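# Cinch a loose cord knot around flower stems

## Task

Draw the cord's slack knot snug around every flower stem so the stems are held together as one firm bundle without the robot's help, taking care not to deform any stem; then release the cord and move the grippers away.

## Robot and tools

Robot: two arms, left_arm and right_arm, each ending in a two-finger parallel gripper. Everything is given in one scene frame: origin on the table top midway between the arms, +x out over the table, +z up, left_arm on the +y side. The names left and right do not refer to sides of any camera image. Base poses: left_arm at (+0.037, +0.273, 0) m, quat_wxyz (+0.997, 0, 0, -0.072); right_arm at (-0.040, -0.316, 0) m, quat_wxyz (+1.000, 0, 0, +0.016).

Gripper frame: the fingers extend along the gripper's +z axis and close along its y axis. end_effector_position is the point between the finger pads, under 1 cm behind the tips. Joint ranges (rad), base outward: waist -2.618 to 3.054, shoulder 0.000 to 3.142, elbow 0.000 to 3.142, wrist pitch -1.571 to 1.571, wrist yaw -1.571 to 1.571, wrist roll -2.094 to 2.094. Elbows stop slightly before fully straight.

The row format (used by both motion tools): 16 numbers, left_arm first, then right_arm, each as x, y, z, qw, qx, qy, qz, opening. x, y, z is an absolute target position in metres in the scene frame; qw..qz is an absolute target orientation, w first, in the scene frame. opening runs -1 (closed) to +1 (fully open, 0.087 m). Both arms must always be filled in even if one stays still; for a still arm resend its last reported pose and the opening it should keep. To hold an orientation steady, keep sending the same quaternion rather than copying the drifting reported one. Optionally append 12 stiffness scales in [0, 1], left_arm's six joints then right_arm's six, in Joint positions order; each multiplies that joint's position gain and persists until changed.

execute_actions(actions): a list of up to 15 actions; each action is a list of up to 15 rows, one row per 1/30 s control step. A shorter action repeats its final row to fill 15 steps. An empty list just reports state and images. Each action is rejected for both arms if any target lies more than 0.6 m from that gripper's current position along any of the gripper's own axes; if the first action fails this against the latest reported state, or any action is malformed, nothing runs.

move(target, speed, blocking): target is one 16-number row of absolute poses. Each gripper travels a straight line toward its pose; all paths finish together, lasting 0.5 to 10 s (cut off at 10 s). Rotation takes the shorter way. speed is the path's top speed in m/s, 0.002 to 0.5, default 0.25; turning is capped at twice that in rad/s. Openings are applied at the start. Paths ignore obstacles and the other arm; grippers lag, wander and can exceed speed near full reach. Faster contact and targets set deeper past a contact both press harder. The result adds a move: line with the ending (done, off_target, moving, held, fault), limits that acted (paced = pose clipped; held = a check blocked steps, after which the arm may jump faster), and each gripper's distance to its pose. If only one arm is named, the other finished. blocking=false returns after 0.5 s while motion continues; until a result shows it ended, other moves and execute_actions are refused, so use wait or stop.

wait(seconds): 0 to 10; lets the scene run with arms holding their last command, returning early if a running move ends. stop(): brakes a running move (needs room, more when fast); fingers keep moving. zoom_image(camera, region): closer look at the latest image of cam_high, cam_low, cam_left_wrist or cam_right_wrist; region [x0, y0, x1, y1] in pixels, origin top-left, at most 504 by 504. All images are 504x504. read_manual(section): only "licences"; no motion. finished_scene(scene): give the current scene number; ends it irreversibly once the robot has held the last command, and reports success.

Controller behaviour: each step, the commanded pose is clipped to within 70 mm and 16 degrees of the measured pose, then damped IK drives the joints, favouring position over orientation. After an action, the arm settles no further than its last clipped pose, so distant targets need further commands. Joint friction may leave the hand up to about 31 mm short, and smaller commands may not move it. Hand target lines show where the controller is currently driving each gripper. Reported hand positions can be off, more at long reach.

Results: a state line left_arm: … | right_arm: … with each gripper's position and quaternion; grip_measured is the measured opening on the command scale (last Joint positions entry is metres); readings may be biased up to about 1 mm per gripper. To grip, command about 0.02 below grip_measured (less for a lighter hold); pad force is around 20 N, and fast closing can squeeze harder or bounce open. Step readings list positions at some steps; HELD with an arm label means that arm's row was partly held back. A pose unreachable line means the clearance check altered or blocked that arm's command. FAULT lines report arm stops. MOTOR HOT appears from 75 °C; at 90 °C the hot arm is stopped for 10 s; at 100 °C its motors and gripper go limp and it drops. Holding loads, even while you think, heats motors.

Cameras come with pinhole+radial calibration (K, D, T_world_to_cam) that may be slightly off; wrist camera poses follow their arm's joint readings.

Avoid: arms colliding or pushing each other, dropping or flinging things, knocking anything off the table, hard slams or heavy pressing, and bending the stems. Objects may occasionally be nudged by outside disturbances. The knot must stay tight on its own, so release and withdraw before finishing.

Each tool is called after ">>>" as name(argument=value, ...), one argument or row to a line, values as JSON.

## Session

>>> execute_actions(
  actions=[],
)

Scene clock: 0.00 s.
left_arm: end_effector_position=(-0.0335, -0.1823, +0.3396) grip_measured=+0.981 end_effector_quat_wxyz=(+0.678, +0.671, +0.083, -0.289) | right_arm: end_effector_position=(+0.1533, -0.6078, +0.3805) grip_measured=+1.000 end_effector_quat_wxyz=(+0.150, -0.143, +0.908, -0.364)
Joint positions: left_arm=[-1.626  1.33   0.966  0.451  0.079  1.038  0.087] | right_arm=[-0.825  1.531  2.103 -1.348  0.166 -1.176  0.087]
Joint velocities: left_arm=[-0.007 -0.002 -0.007 -0.007 -0.007  0.051  0.001] | right_arm=[-0.007 -0.017  0.012  0.007  0.081 -0.022  0.   ]
Motor temperatures (°C, as the motors report them): left_arm=[21 24 23 21 23 24] | right_arm=[21 25 25 21 22 22]
Hand target (left_arm): -0.034, -0.182, +0.340; +0.678, +0.671, +0.083, -0.289
Hand target (right_arm): +0.153, -0.608, +0.380; +0.150, -0.143, +0.908, -0.364
Joint stiffness scale: left_arm=[1. 1. 1. 1. 1. 1.] | right_arm=[1. 1. 1. 1. 1. 1.]
camera_calibration (this result's frames):
cam_left_wrist: T_world_to_cam=[[-0.486562, 0.0703211, -0.870811, 0.295654], [0.756537, 0.532415, -0.379718, 0.276128], [0.436931, -0.843557, -0.312254, 0.106874], [0, 0, 0, 1]] pos_world=[-0.111743, -0.0776513, 0.395681]
cam_right_wrist: T_world_to_cam=[[0.166919, -0.700205, 0.694155, -0.71617], [-0.872476, 0.223043, 0.434785, 0.127751], [-0.459265, -0.678207, -0.573682, 0.0182177], [0, 0, 0, 1]] pos_world=[0.239368, -0.517604, 0.45204]

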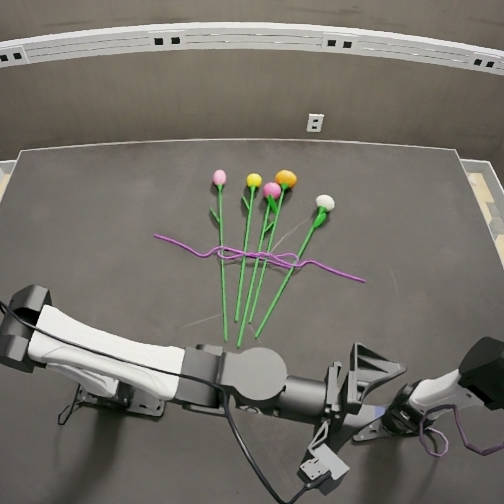

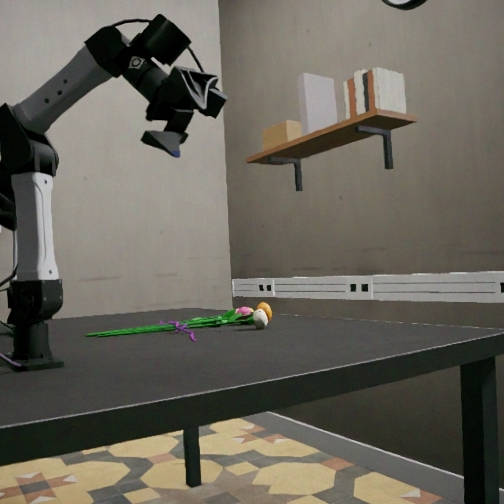

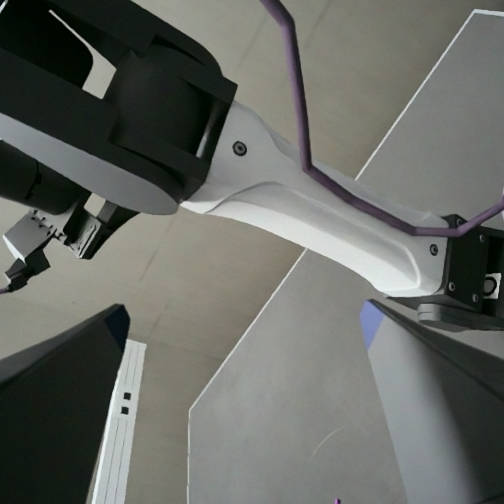

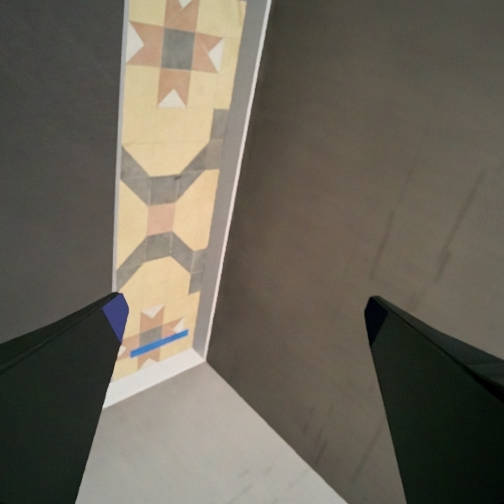

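>>> move(
  target=[0.35,0.12,0.2,0.38,0,0.92,0,0.3,0.25,-0.47,0.2,0.2,0.2,0.96,0,0.3],
  speed=0.3,
)

>>> move(
  target=[0.405,0.15,0.045,0,-0.588,0.809,0,0.3,0.343,-0.225,0.045,0,0.766,0.643,0,0.3],
  speed=0.3,
)

>>> zoom_image(
  camera="cam_high",
  region=[170, 200, 350, 360],
)

Scene clock: 4.87 s.
left_arm: end_effector_position=(+0.3561, +0.1116, +0.1962) grip_measured=+0.300 end_effector_quat_wxyz=(+0.403, +0.004, +0.915, +0.005) | right_arm: end_effector_position=(+0.2511, -0.4779, +0.2117) grip_measured=+0.300 end_effector_quat_wxyz=(+0.215, +0.199, +0.956, -0.010)
Joint positions: left_arm=[-0.497  1.392  1.262 -0.725 -0.463 -0.458  0.057] | right_arm=[-0.591  1.611  1.688 -1.233 -0.128 -0.122  0.057]
Joint velocities: left_arm=[-0.002 -0.012  0.007 -0.007  0.037  0.037 -0.001] | right_arm=[ 0.012  0.002  0.002 -0.007  0.022 -0.022  0.   ]
Motor temperatures (°C, as the motors report them): left_arm=[21 24 24 22 23 24] | right_arm=[21 25 25 22 22 22]
Hand target (left_arm): +0.358, +0.111, +0.197; +0.399, -0.002, +0.917, +0.003
Hand target (right_arm): +0.255, -0.474, +0.198; +0.202, +0.200, +0.959, +0.003
Off the commanded pose (left_arm): 0.011 m, 3 deg.
Off the commanded pose (right_arm): 0.014 m, 2 deg.
Joint stiffness scale: left_arm=[1. 1. 1. 1. 1. 1.] | right_arm=[1. 1. 1. 1. 1. 1.]
move: off_target (left_arm, right_arm)
camera_calibration (this result's frames):
cam_left_wrist: T_world_to_cam=[[-0.0207446, -0.999612, -0.0185952, 0.126013], [-0.999598, 0.020378, 0.0196892, 0.37467], [-0.0193026, 0.0189962, -0.999633, 0.340825], [0, 0, 0, 1]] pos_world=[0.383713, 0.111855, 0.335666]
cam_right_wrist: T_world_to_cam=[[-0.369188, -0.926187, -0.0766603, -0.334585], [-0.851108, 0.303823, 0.428144, 0.292184], [-0.37325, 0.223312, -0.900453, 0.532829], [0, 0, 0, 1]] pos_world=[0.324034, -0.517648, 0.329042]

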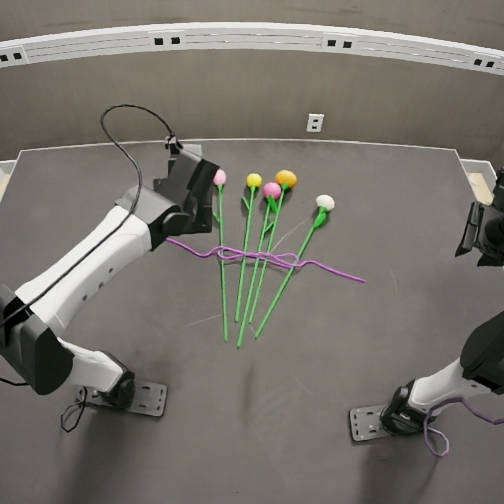

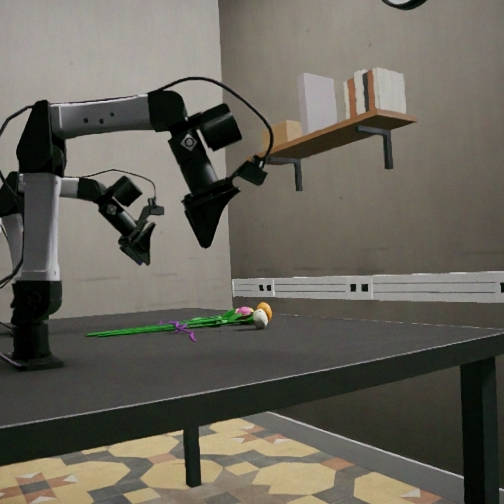

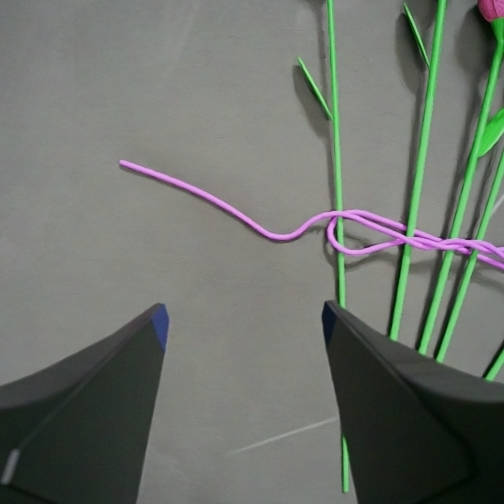

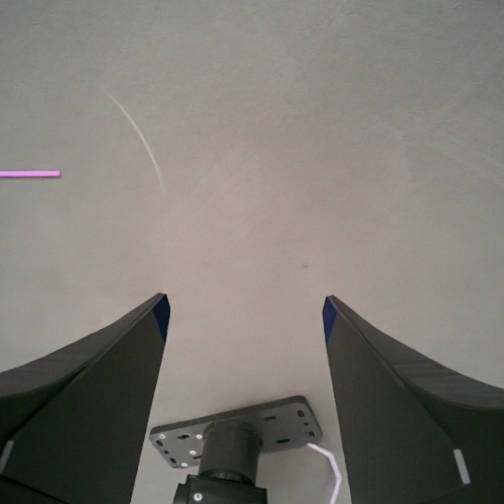

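Scene clock: 7.97 s.
left_arm: end_effector_position=(+0.4059, +0.1505, +0.0402) grip_measured=+0.300 end_effector_quat_wxyz=(+0.011, -0.582, +0.813, +0.008) | right_arm: end_effector_position=(+0.3421, -0.2290, +0.0477) grip_measured=+0.300 end_effector_quat_wxyz=(-0.004, +0.764, +0.646, +0.000)
Joint positions: left_arm=[-0.081  2.063  1.601 -1.106 -0.027 -1.468  0.057] | right_arm=[ 0.087  2.012  1.551 -1.114 -0.007  1.857  0.057]
Joint velocities: left_arm=[-0.012 -0.017 -0.002  0.066  0.007  0.007  0.001] | right_arm=[ 0.002 -0.002 -0.012  0.051 -0.022  0.022  0.001]
Motor temperatures (°C, as the motors report them): left_arm=[21 25 25 22 23 24] | right_arm=[21 26 25 22 22 22]
Hand target (left_arm): +0.409, +0.151, +0.042; +0.007, -0.588, +0.809, +0.006
Hand target (right_arm): +0.350, -0.223, +0.045; -0.005, +0.765, +0.644, +0.009
Off the commanded pose (left_arm): 0.005 m, 2 deg.
Off the commanded pose (right_arm): 0.005 m, 1 deg.
Joint stiffness scale: left_arm=[1. 1. 1. 1. 1. 1.] | right_arm=[1. 1. 1. 1. 1. 1.]
move: done
camera_calibration (this result's frames):
cam_left_wrist: T_world_to_cam=[[0.940814, -0.338812, 0.00866191, -0.327798], [-0.236567, -0.638169, 0.732651, 0.187459], [-0.242703, -0.691337, -0.68055, 0.369863], [0, 0, 0, 1]] pos_world=[0.44251, 0.264269, 0.117207]
cam_right_wrist: T_world_to_cam=[[-0.987771, 0.15556, -0.0104357, 0.373082], [0.0913528, 0.631714, 0.7698, 0.100552], [0.126342, 0.759433, -0.638199, 0.302911], [0, 0, 0, 1]] pos_world=[0.321064, -0.351597, 0.119806]

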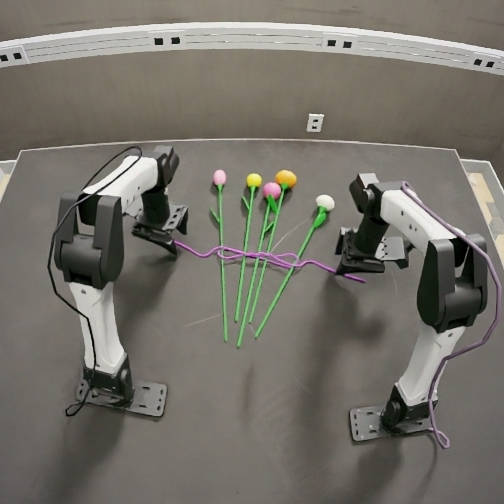

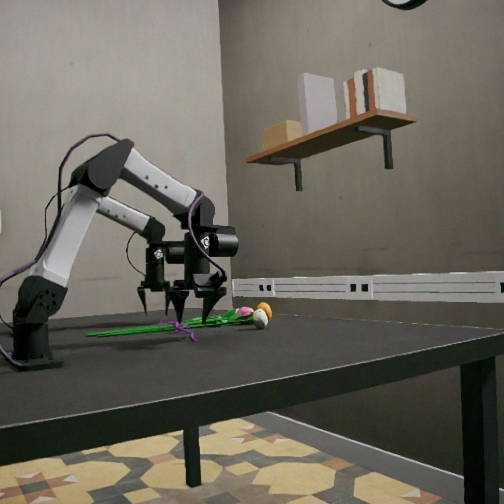

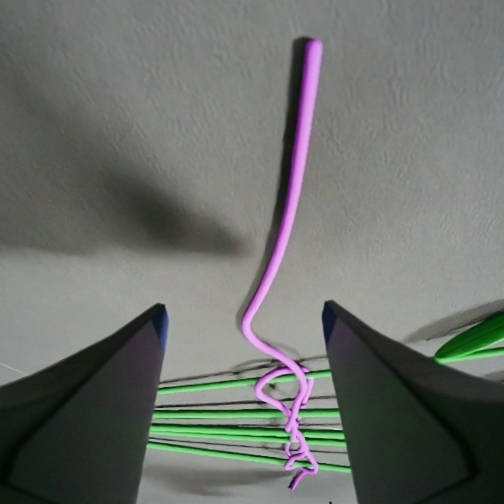

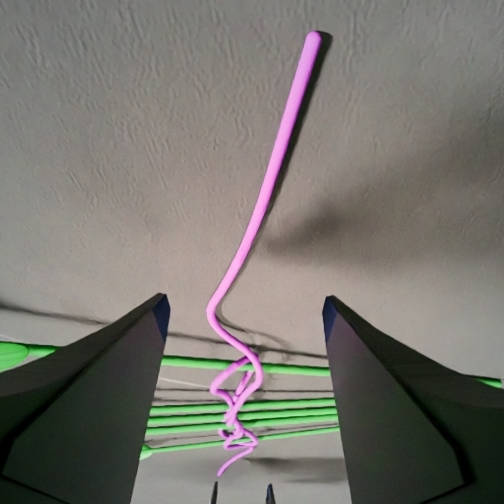

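Region (170, 200, 350, 360) of cam_high's 504x504 image, scaled by 2.800, with more detail than that image has.

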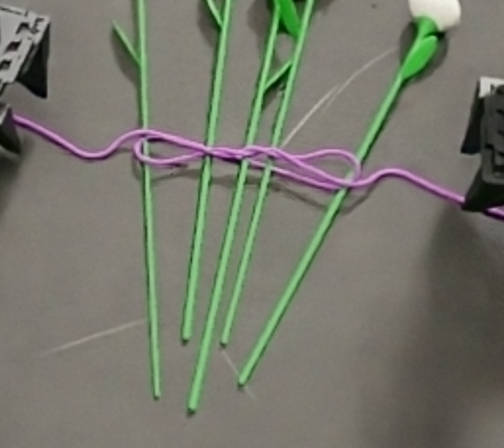

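>>> move(
  target=[0.417,0.15,0.0,0,-0.588,0.809,0,0.3,0.343,-0.228,-0.002,0,0.766,0.643,0,0.3],
  speed=0.04,
)

>>> move(
  target=[0.417,0.15,0.0,0,-0.588,0.809,0,-1,0.343,-0.228,-0.002,0,0.766,0.643,0,-1],
  speed=0.04,
)

Scene clock: 9.60 s.
left_arm: end_effector_position=(+0.4189, +0.1466, +0.0137) grip_measured=+0.300 end_effector_quat_wxyz=(+0.008, -0.585, +0.811, -0.005) | right_arm: end_effector_position=(+0.3480, -0.2283, +0.0163) grip_measured=+0.300 end_effector_quat_wxyz=(+0.004, +0.765, +0.644, +0.013)
Joint positions: left_arm=[-0.073  2.126  1.587 -1.013 -0.005 -1.469  0.057] | right_arm=[ 0.087  2.04   1.461 -0.966 -0.007  1.861  0.057]
Joint velocities: left_arm=[-0.002  0.002 -0.017 -0.037 -0.051 -0.022 -0.   ] | right_arm=[-0.007  0.007 -0.007  0.022  0.051 -0.081 -0.001]
Motor temperatures (°C, as the motors report them): left_arm=[21 25 25 22 23 24] | right_arm=[21 26 26 22 22 22]
Hand target (left_arm): +0.417, +0.150, +0.000; +0.000, -0.588, +0.809, +0.000
Hand target (right_arm): +0.343, -0.228, -0.002; -0.000, +0.766, +0.643, -0.000
Off the commanded pose (left_arm): 0.014 m, 1 deg.
Off the commanded pose (right_arm): 0.019 m, 2 deg.
Joint stiffness scale: left_arm=[1. 1. 1. 1. 1. 1.] | right_arm=[1. 1. 1. 1. 1. 1.]
move: off_target (left_arm, right_arm)
camera_calibration (this result's frames):
cam_left_wrist: T_world_to_cam=[[0.943116, -0.331412, 0.02641, -0.34343], [-0.23937, -0.621761, 0.745731, 0.205968], [-0.230723, -0.709633, -0.665724, 0.349776], [0, 0, 0, 1]] pos_world=[0.453899, 0.262458, 0.0883278]
cam_right_wrist: T_world_to_cam=[[-0.98638, 0.15979, -0.0390056, 0.37944], [0.0712088, 0.628618, 0.774448, 0.130035], [0.148268, 0.761122, -0.631434, 0.27424], [0, 0, 0, 1]] pos_world=[0.324351, -0.351103, 0.0872595]

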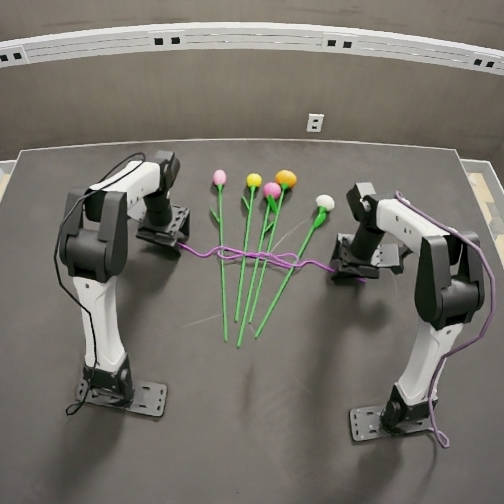

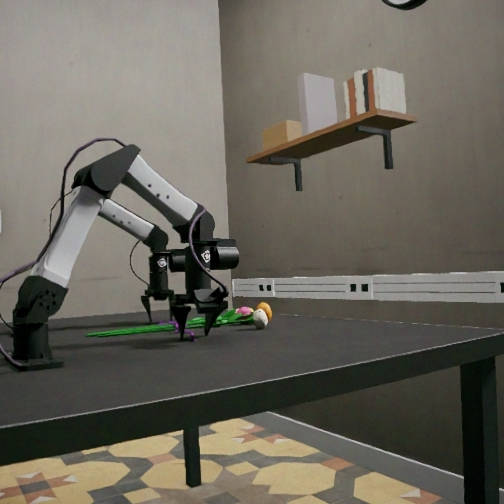

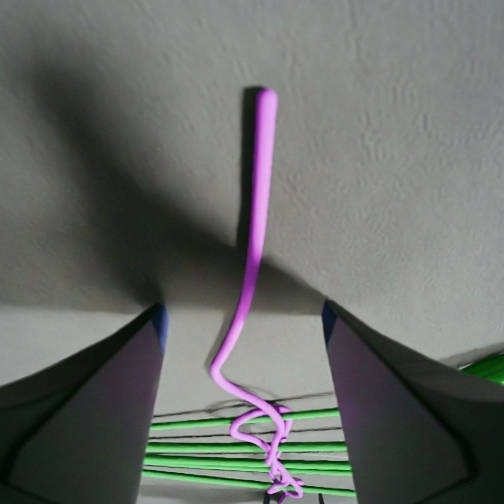

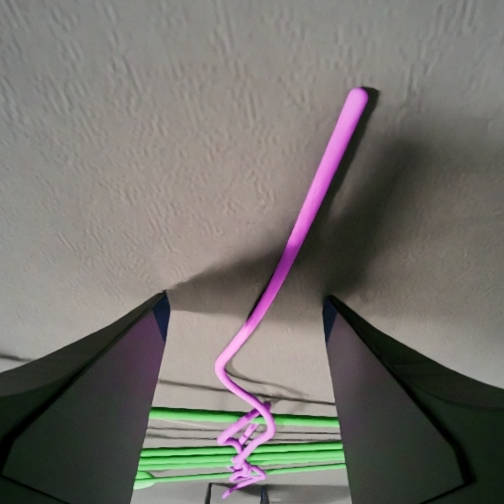

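Scene clock: 10.30 s.
left_arm: end_effector_position=(+0.4215, +0.1460, +0.0138) grip_measured=-0.965 end_effector_quat_wxyz=(+0.012, -0.585, +0.811, -0.009) | right_arm: end_effector_position=(+0.3512, -0.2280, +0.0165) grip_measured=-0.929 end_effector_quat_wxyz=(+0.008, +0.765, +0.644, +0.018)
Joint positions: left_arm=[-0.073  2.126  1.587 -1.003 -0.005 -1.469  0.002] | right_arm=[ 0.087  2.04   1.461 -0.953 -0.007  1.861  0.003]
Joint velocities: left_arm=[ 0.002 -0.007  0.007  0.066 -0.037 -0.066  0.001] | right_arm=[-0.012  0.017 -0.002  0.022 -0.007 -0.037 -0.   ]
Motor temperatures (°C, as the motors report them): left_arm=[21 25 25 22 23 24] | right_arm=[21 27 26 22 22 22]
Hand target (left_arm): +0.417, +0.150, +0.000; +0.000, -0.588, +0.809, +0.000
Hand target (right_arm): +0.343, -0.228, -0.002; -0.000, +0.766, +0.643, -0.000
Off the commanded pose (left_arm): 0.015 m, 2 deg.
Off the commanded pose (right_arm): 0.020 m, 2 deg.
Joint stiffness scale: left_arm=[1. 1. 1. 1. 1. 1.] | right_arm=[1. 1. 1. 1. 1. 1.]
move: off_target (left_arm, right_arm)
camera_calibration (this result's frames):
cam_left_wrist: T_world_to_cam=[[0.942786, -0.331338, 0.0370099, -0.346096], [-0.24714, -0.620036, 0.744632, 0.209257], [-0.223778, -0.711176, -0.666448, 0.347286], [0, 0, 0, 1]] pos_world=[0.455725, 0.262053, 0.0884374]
cam_right_wrist: T_world_to_cam=[[-0.985798, 0.159859, -0.0514598, 0.382566], [0.061223, 0.627426, 0.776266, 0.132571], [0.156381, 0.76209, -0.628302, 0.270958], [0, 0, 0, 1]] pos_world=[0.326644, -0.350829, 0.0870196]

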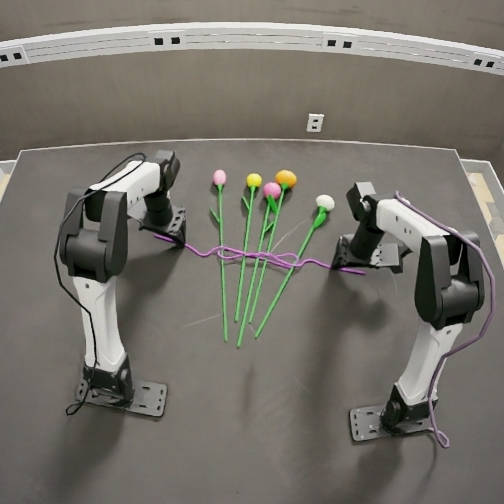

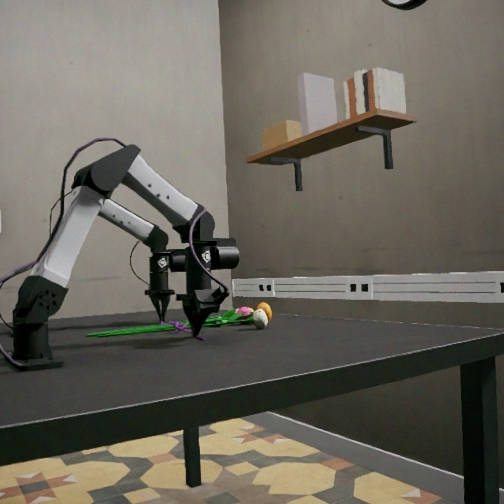

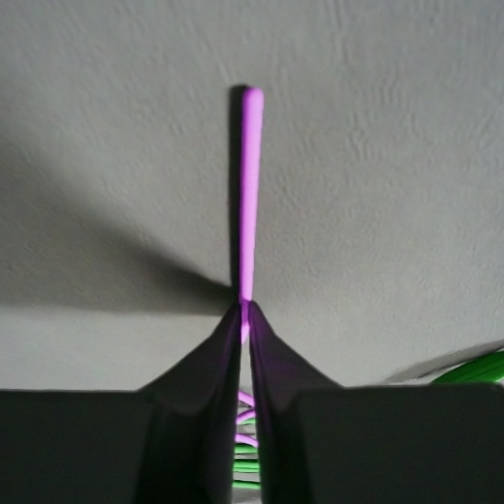

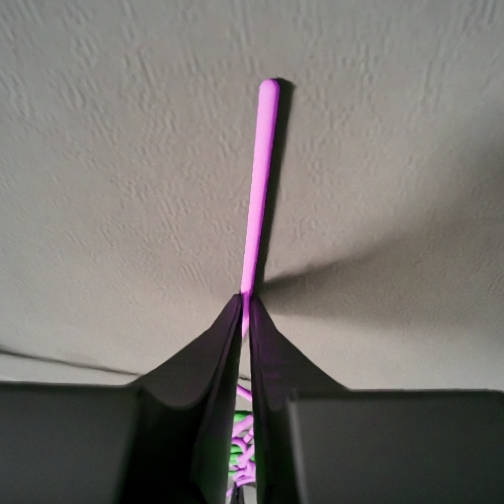

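>>> move(
  target=[0.432,0.23,0.028,0,-0.588,0.809,0,-1,0.325,-0.31,0.03,0,0.766,0.643,0,-1],
  speed=0.035,
)

Scene clock: 15.10 s.
left_arm: end_effector_position=(+0.4321, +0.2279, +0.0305) grip_measured=-0.965 end_effector_quat_wxyz=(+0.007, -0.588, +0.808, -0.002) | right_arm: end_effector_position=(+0.3363, -0.3074, +0.0303) grip_measured=-0.929 end_effector_quat_wxyz=(+0.009, +0.766, +0.642, +0.012)
Joint positions: left_arm=[ 0.129  2.126  1.656 -1.087 -0.005 -1.274  0.002] | right_arm=[-0.121  1.972  1.421 -0.991 -0.004  1.657  0.003]
Joint velocities: left_arm=[-0.002 -0.007  0.002 -0.007 -0.007  0.051 -0.001] | right_arm=[-0.002 -0.022 -0.002 -0.007 -0.007 -0.095 -0.   ]
Motor temperatures (°C, as the motors report them): left_arm=[21 27 25 22 23 24] | right_arm=[21 28 26 22 22 22]
Hand target (left_arm): +0.433, +0.231, +0.028; +0.002, -0.588, +0.809, +0.002
Hand target (right_arm): +0.324, -0.311, +0.029; +0.002, +0.766, +0.643, -0.002
Off the commanded pose (left_arm): 0.003 m, 1 deg.
Off the commanded pose (right_arm): 0.012 m, 2 deg.
Joint stiffness scale: left_arm=[1. 1. 1. 1. 1. 1.] | right_arm=[1. 1. 1. 1. 1. 1.]
move: off_target (right_arm)
camera_calibration (this result's frames):
cam_left_wrist: T_world_to_cam=[[0.945994, -0.323547, 0.0203115, -0.332162], [-0.230267, -0.626515, 0.744618, 0.2444], [-0.228193, -0.709081, -0.667182, 0.420466], [0, 0, 0, 1]] pos_world=[0.466448, 0.343795, 0.10529]
cam_right_wrist: T_world_to_cam=[[-0.985436, 0.164111, -0.0445309, 0.382267], [0.0709019, 0.634574, 0.769603, 0.171766], [0.154558, 0.755237, -0.636968, 0.341275], [0, 0, 0, 1]] pos_world=[0.311775, -0.429476, 0.102213]

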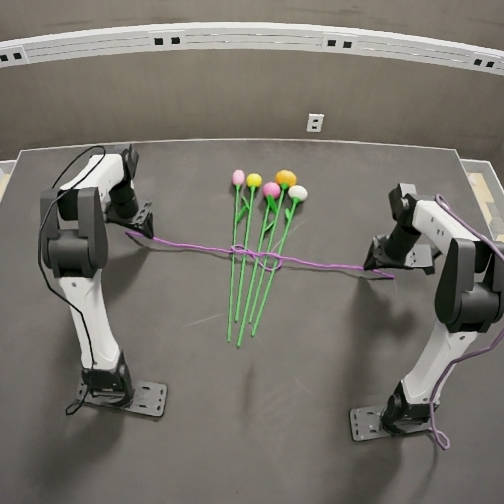

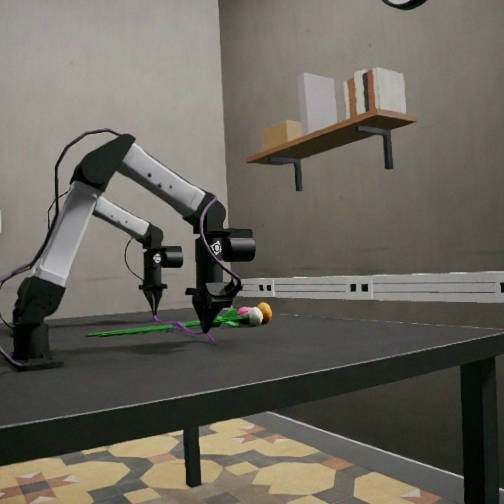

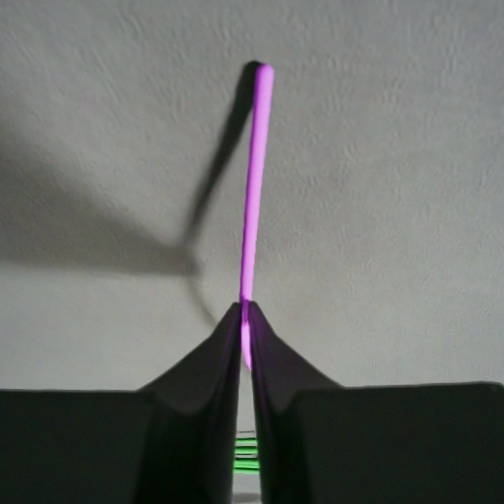

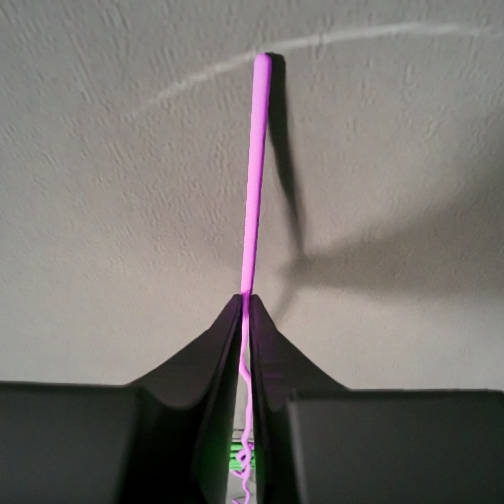

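>>> move(
  target=[0.375,0.275,0.028,0,-0.588,0.809,0,-1,0.255,-0.335,0.03,0,0.766,0.643,0,-1],
  speed=0.035,
)

Scene clock: 17.87 s.
left_arm: end_effector_position=(+0.3770, +0.2740, +0.0258) grip_measured=-0.965 end_effector_quat_wxyz=(-0.005, -0.588, +0.809, +0.006) | right_arm: end_effector_position=(+0.2580, -0.3311, +0.0304) grip_measured=-0.929 end_effector_quat_wxyz=(-0.006, +0.766, +0.643, -0.002)
Joint positions: left_arm=[ 0.257  1.963  1.391 -1.014 -0.005 -1.145  0.002] | right_arm=[-0.225  1.742  1.12  -0.961 -0.004  1.552  0.003]
Joint velocities: left_arm=[-0.007 -0.012  0.002  0.066 -0.037  0.022  0.   ] | right_arm=[ 0.002 -0.012  0.007 -0.007 -0.051 -0.037 -0.001]
Motor temperatures (°C, as the motors report them): left_arm=[21 28 25 22 23 24] | right_arm=[21 29 26 22 22 22]
Hand target (left_arm): +0.376, +0.277, +0.028; +0.001, -0.588, +0.809, +0.002
Hand target (right_arm): +0.255, -0.335, +0.029; +0.001, +0.766, +0.643, -0.002
Off the commanded pose (left_arm): 0.003 m, 1 deg.
Off the commanded pose (right_arm): 0.005 m, 1 deg.
Joint stiffness scale: left_arm=[1. 1. 1. 1. 1. 1.] | right_arm=[1. 1. 1. 1. 1. 1.]
move: done
camera_calibration (this result's frames):
cam_left_wrist: T_world_to_cam=[[0.945814, -0.324631, -0.00715524, -0.264038], [-0.208869, -0.625116, 0.752066, 0.255414], [-0.248617, -0.70982, -0.659049, 0.445145], [0, 0, 0, 1]] pos_world=[0.413749, 0.389922, 0.0993946]
cam_right_wrist: T_world_to_cam=[[-0.986665, 0.162707, -0.00424714, 0.307641], [0.100747, 0.631013, 0.769202, 0.183413], [0.127834, 0.758517, -0.638991, 0.379315], [0, 0, 0, 1]] pos_world=[0.236571, -0.453508, 0.102603]

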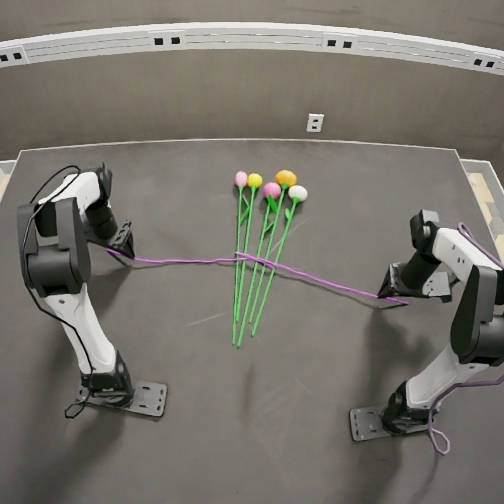

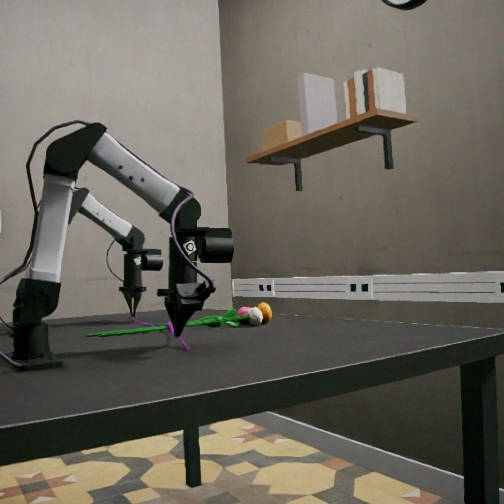

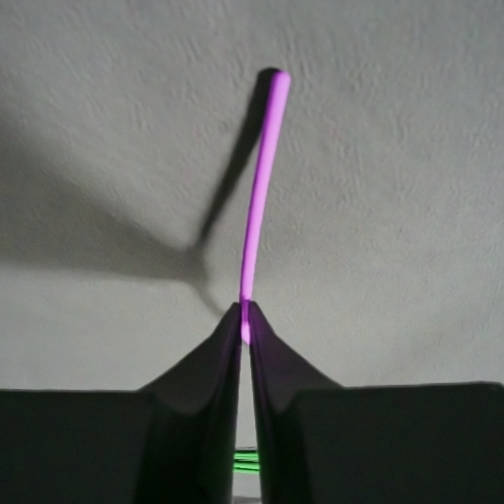

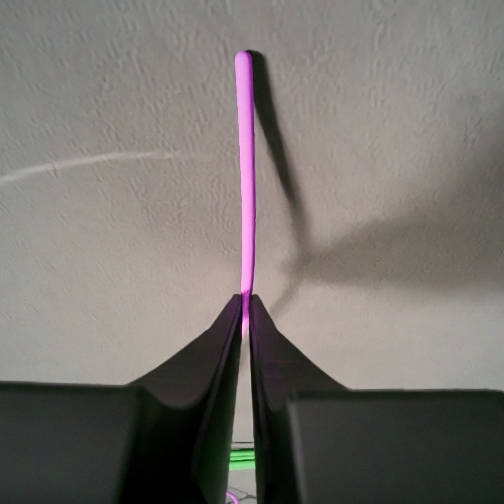

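>>> move(
  target=[0.38,0.325,0.035,0,-0.588,0.809,0,-1,0.24,-0.385,0.035,0,0.766,0.643,0,-1],
  speed=0.025,
)

>>> zoom_image(
  camera="cam_high",
  region=[170, 160, 370, 370],
)

Scene clock: 21.83 s.
left_arm: end_effector_position=(+0.3790, +0.3219, +0.0373) grip_measured=-0.965 end_effector_quat_wxyz=(+0.006, -0.588, +0.809, +0.000) | right_arm: end_effector_position=(+0.2434, -0.3825, +0.0305) grip_measured=-0.929 end_effector_quat_wxyz=(-0.006, +0.766, +0.643, -0.001)
Joint positions: left_arm=[ 0.387  1.963  1.441 -1.037 -0.005 -1.015  0.002] | right_arm=[-0.405  1.742  1.12  -0.96  -0.004  1.372  0.003]
Joint velocities: left_arm=[ 0.002 -0.012  0.002 -0.051 -0.022  0.037  0.001] | right_arm=[ 0.002 -0.017  0.002 -0.051 -0.051 -0.022 -0.001]
Motor temperatures (°C, as the motors report them): left_arm=[21 29 26 21 23 24] | right_arm=[21 30 26 22 22 22]
Hand target (left_arm): +0.380, +0.326, +0.035; +0.001, -0.588, +0.809, +0.002
Hand target (right_arm): +0.239, -0.386, +0.035; +0.001, +0.766, +0.643, -0.003
Off the commanded pose (left_arm): 0.004 m, 1 deg.
Off the commanded pose (right_arm): 0.006 m, 1 deg.
Joint stiffness scale: left_arm=[1. 1. 1. 1. 1. 1.] | right_arm=[1. 1. 1. 1. 1. 1.]
move: done
camera_calibration (this result's frames):
cam_left_wrist: T_world_to_cam=[[0.945575, -0.325017, 0.0158709, -0.250861], [-0.228339, -0.627982, 0.743976, 0.285722], [-0.231838, -0.707109, -0.668018, 0.480337], [0, 0, 0, 1]] pos_world=[0.41381, 0.437545, 0.112285]
cam_right_wrist: T_world_to_cam=[[-0.986591, 0.163104, -0.00598815, 0.301766], [0.0994358, 0.629754, 0.770404, 0.217091], [0.129427, 0.759478, -0.637528, 0.420191], [0, 0, 0, 1]] pos_world=[0.221749, -0.505059, 0.102443]

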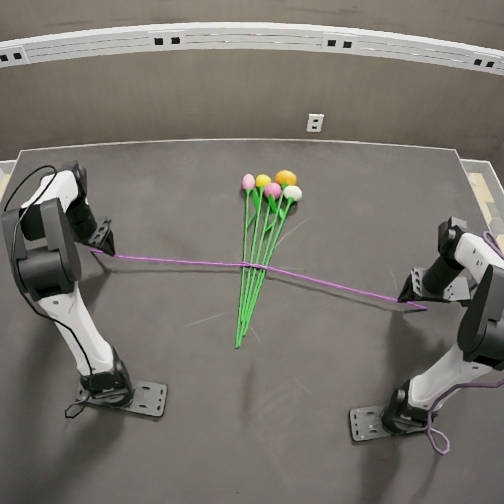

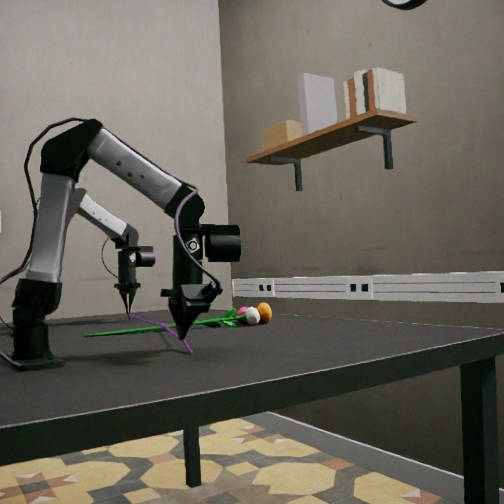

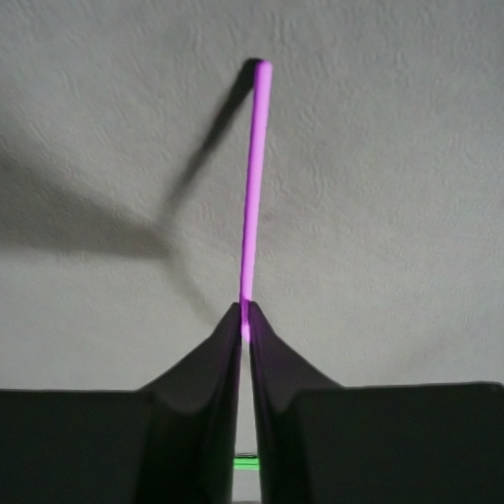

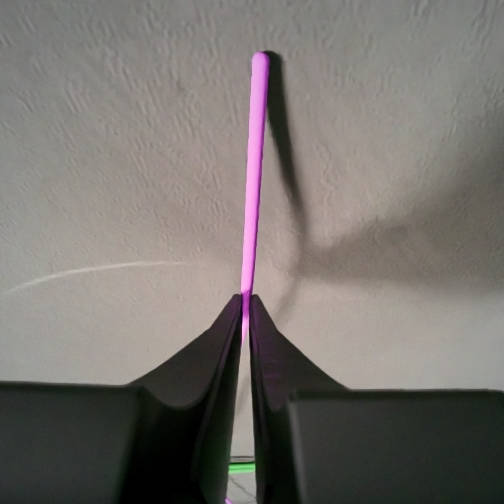

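Region (170, 160, 370, 370) of cam_high's 504x504 image, scaled by 2.400, with more detail than that image has; it fills the left 480 columns of this view, and the rest is white.

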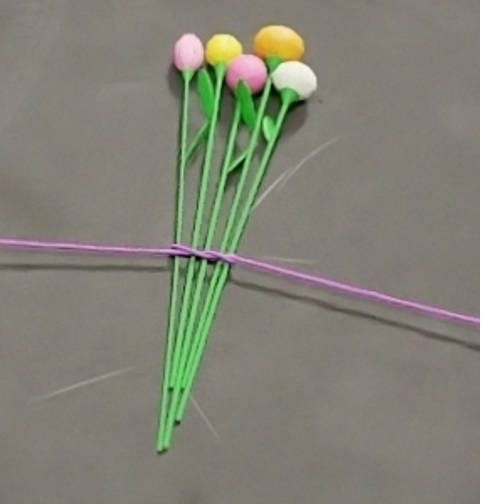

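>>> move(
  target=[0.388,0.375,0.04,0,-0.588,0.809,0,-1,0.23,-0.435,0.04,0,0.766,0.643,0,-1],
  speed=0.02,
)

>>> zoom_image(
  camera="cam_high",
  region=[170, 160, 370, 370],
)

Scene clock: 24.90 s.
left_arm: end_effector_position=(+0.3797, +0.3539, +0.0416) grip_measured=-0.965 end_effector_quat_wxyz=(-0.027, -0.584, +0.811, -0.016) | right_arm: end_effector_position=(+0.2277, -0.4181, +0.0404) grip_measured=-0.929 end_effector_quat_wxyz=(-0.016, +0.762, +0.647, +0.015)
Joint positions: left_arm=[ 0.492  2.051  1.572 -1.136  0.045 -0.899  0.002] | right_arm=[-0.557  1.742  1.155 -1.003 -0.04   1.209  0.003]
Joint velocities: left_arm=[ 0.002  0.007 -0.002 -0.051  0.022  0.022 -0.   ] | right_arm=[-0.007 -0.017  0.002 -0.037 -0.037  0.007  0.002]
Motor temperatures (°C, as the motors report them): left_arm=[21 30 26 21 23 24] | right_arm=[21 30 26 22 22 22]
Hand target (left_arm): +0.388, +0.375, +0.041; +0.000, -0.588, +0.809, +0.002
Hand target (right_arm): +0.228, -0.435, +0.040; +0.001, +0.766, +0.643, -0.003
Off the commanded pose (left_arm): 0.023 m, 4 deg.
Off the commanded pose (right_arm): 0.017 m, 3 deg.
Joint stiffness scale: left_arm=[1. 1. 1. 1. 1. 1.] | right_arm=[1. 1. 1. 1. 1. 1.]
move: off_target (left_arm, right_arm)
camera_calibration (this result's frames):
cam_left_wrist: T_world_to_cam=[[0.94266, -0.333737, 0.00334369, -0.236507], [-0.206698, -0.575907, 0.790953, 0.274241], [-0.262045, -0.746291, -0.611868, 0.529011], [0, 0, 0, 1]] pos_world=[0.418255, 0.473802, 0.107563]
cam_right_wrist: T_world_to_cam=[[-0.988246, 0.152321, -0.0129686, 0.288315], [0.0824924, 0.602776, 0.793635, 0.225082], [0.128704, 0.783237, -0.608256, 0.464495], [0, 0, 0, 1]] pos_world=[0.206577, -0.5434, 0.107638]

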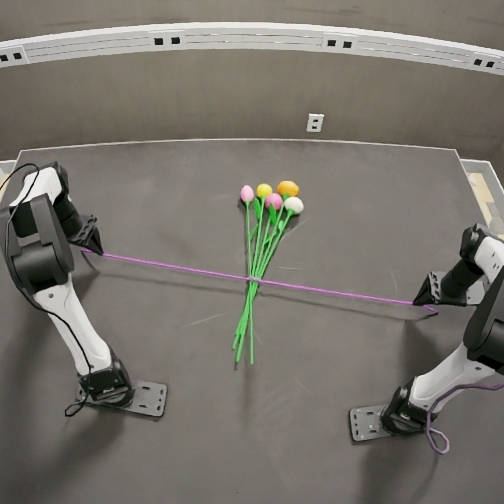

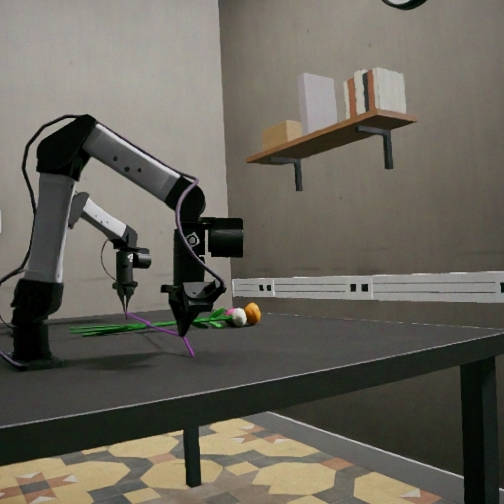

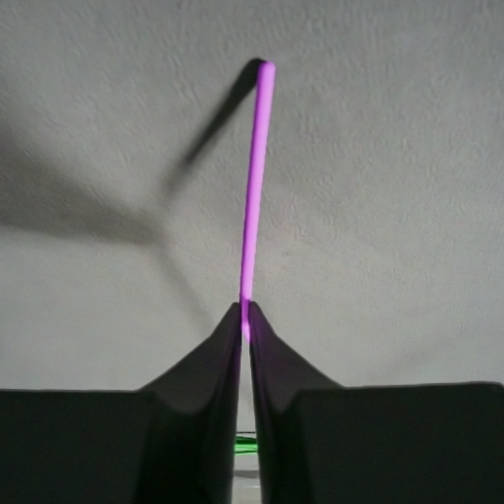

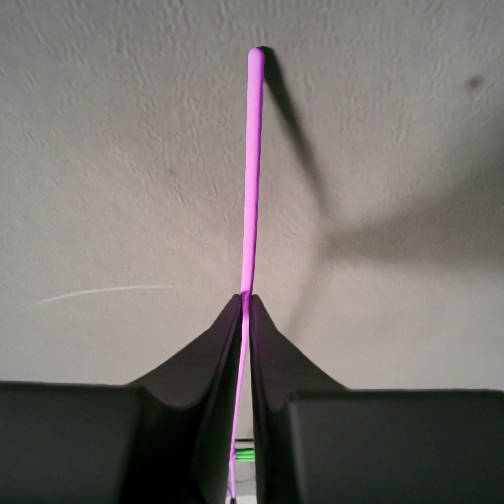

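Region (170, 160, 370, 370) of cam_high's 504x504 image, scaled by 2.400, with more detail than that image has; it fills the left 480 columns of this view, and the rest is white.

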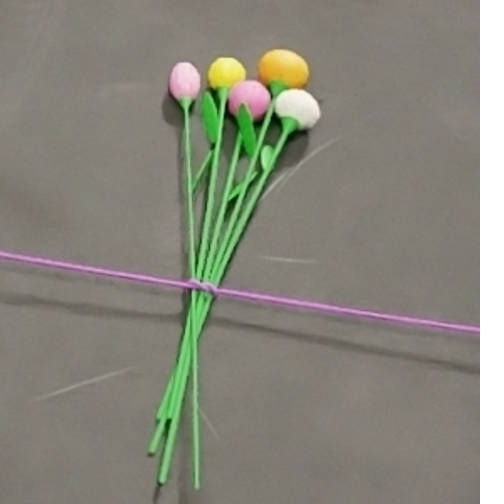

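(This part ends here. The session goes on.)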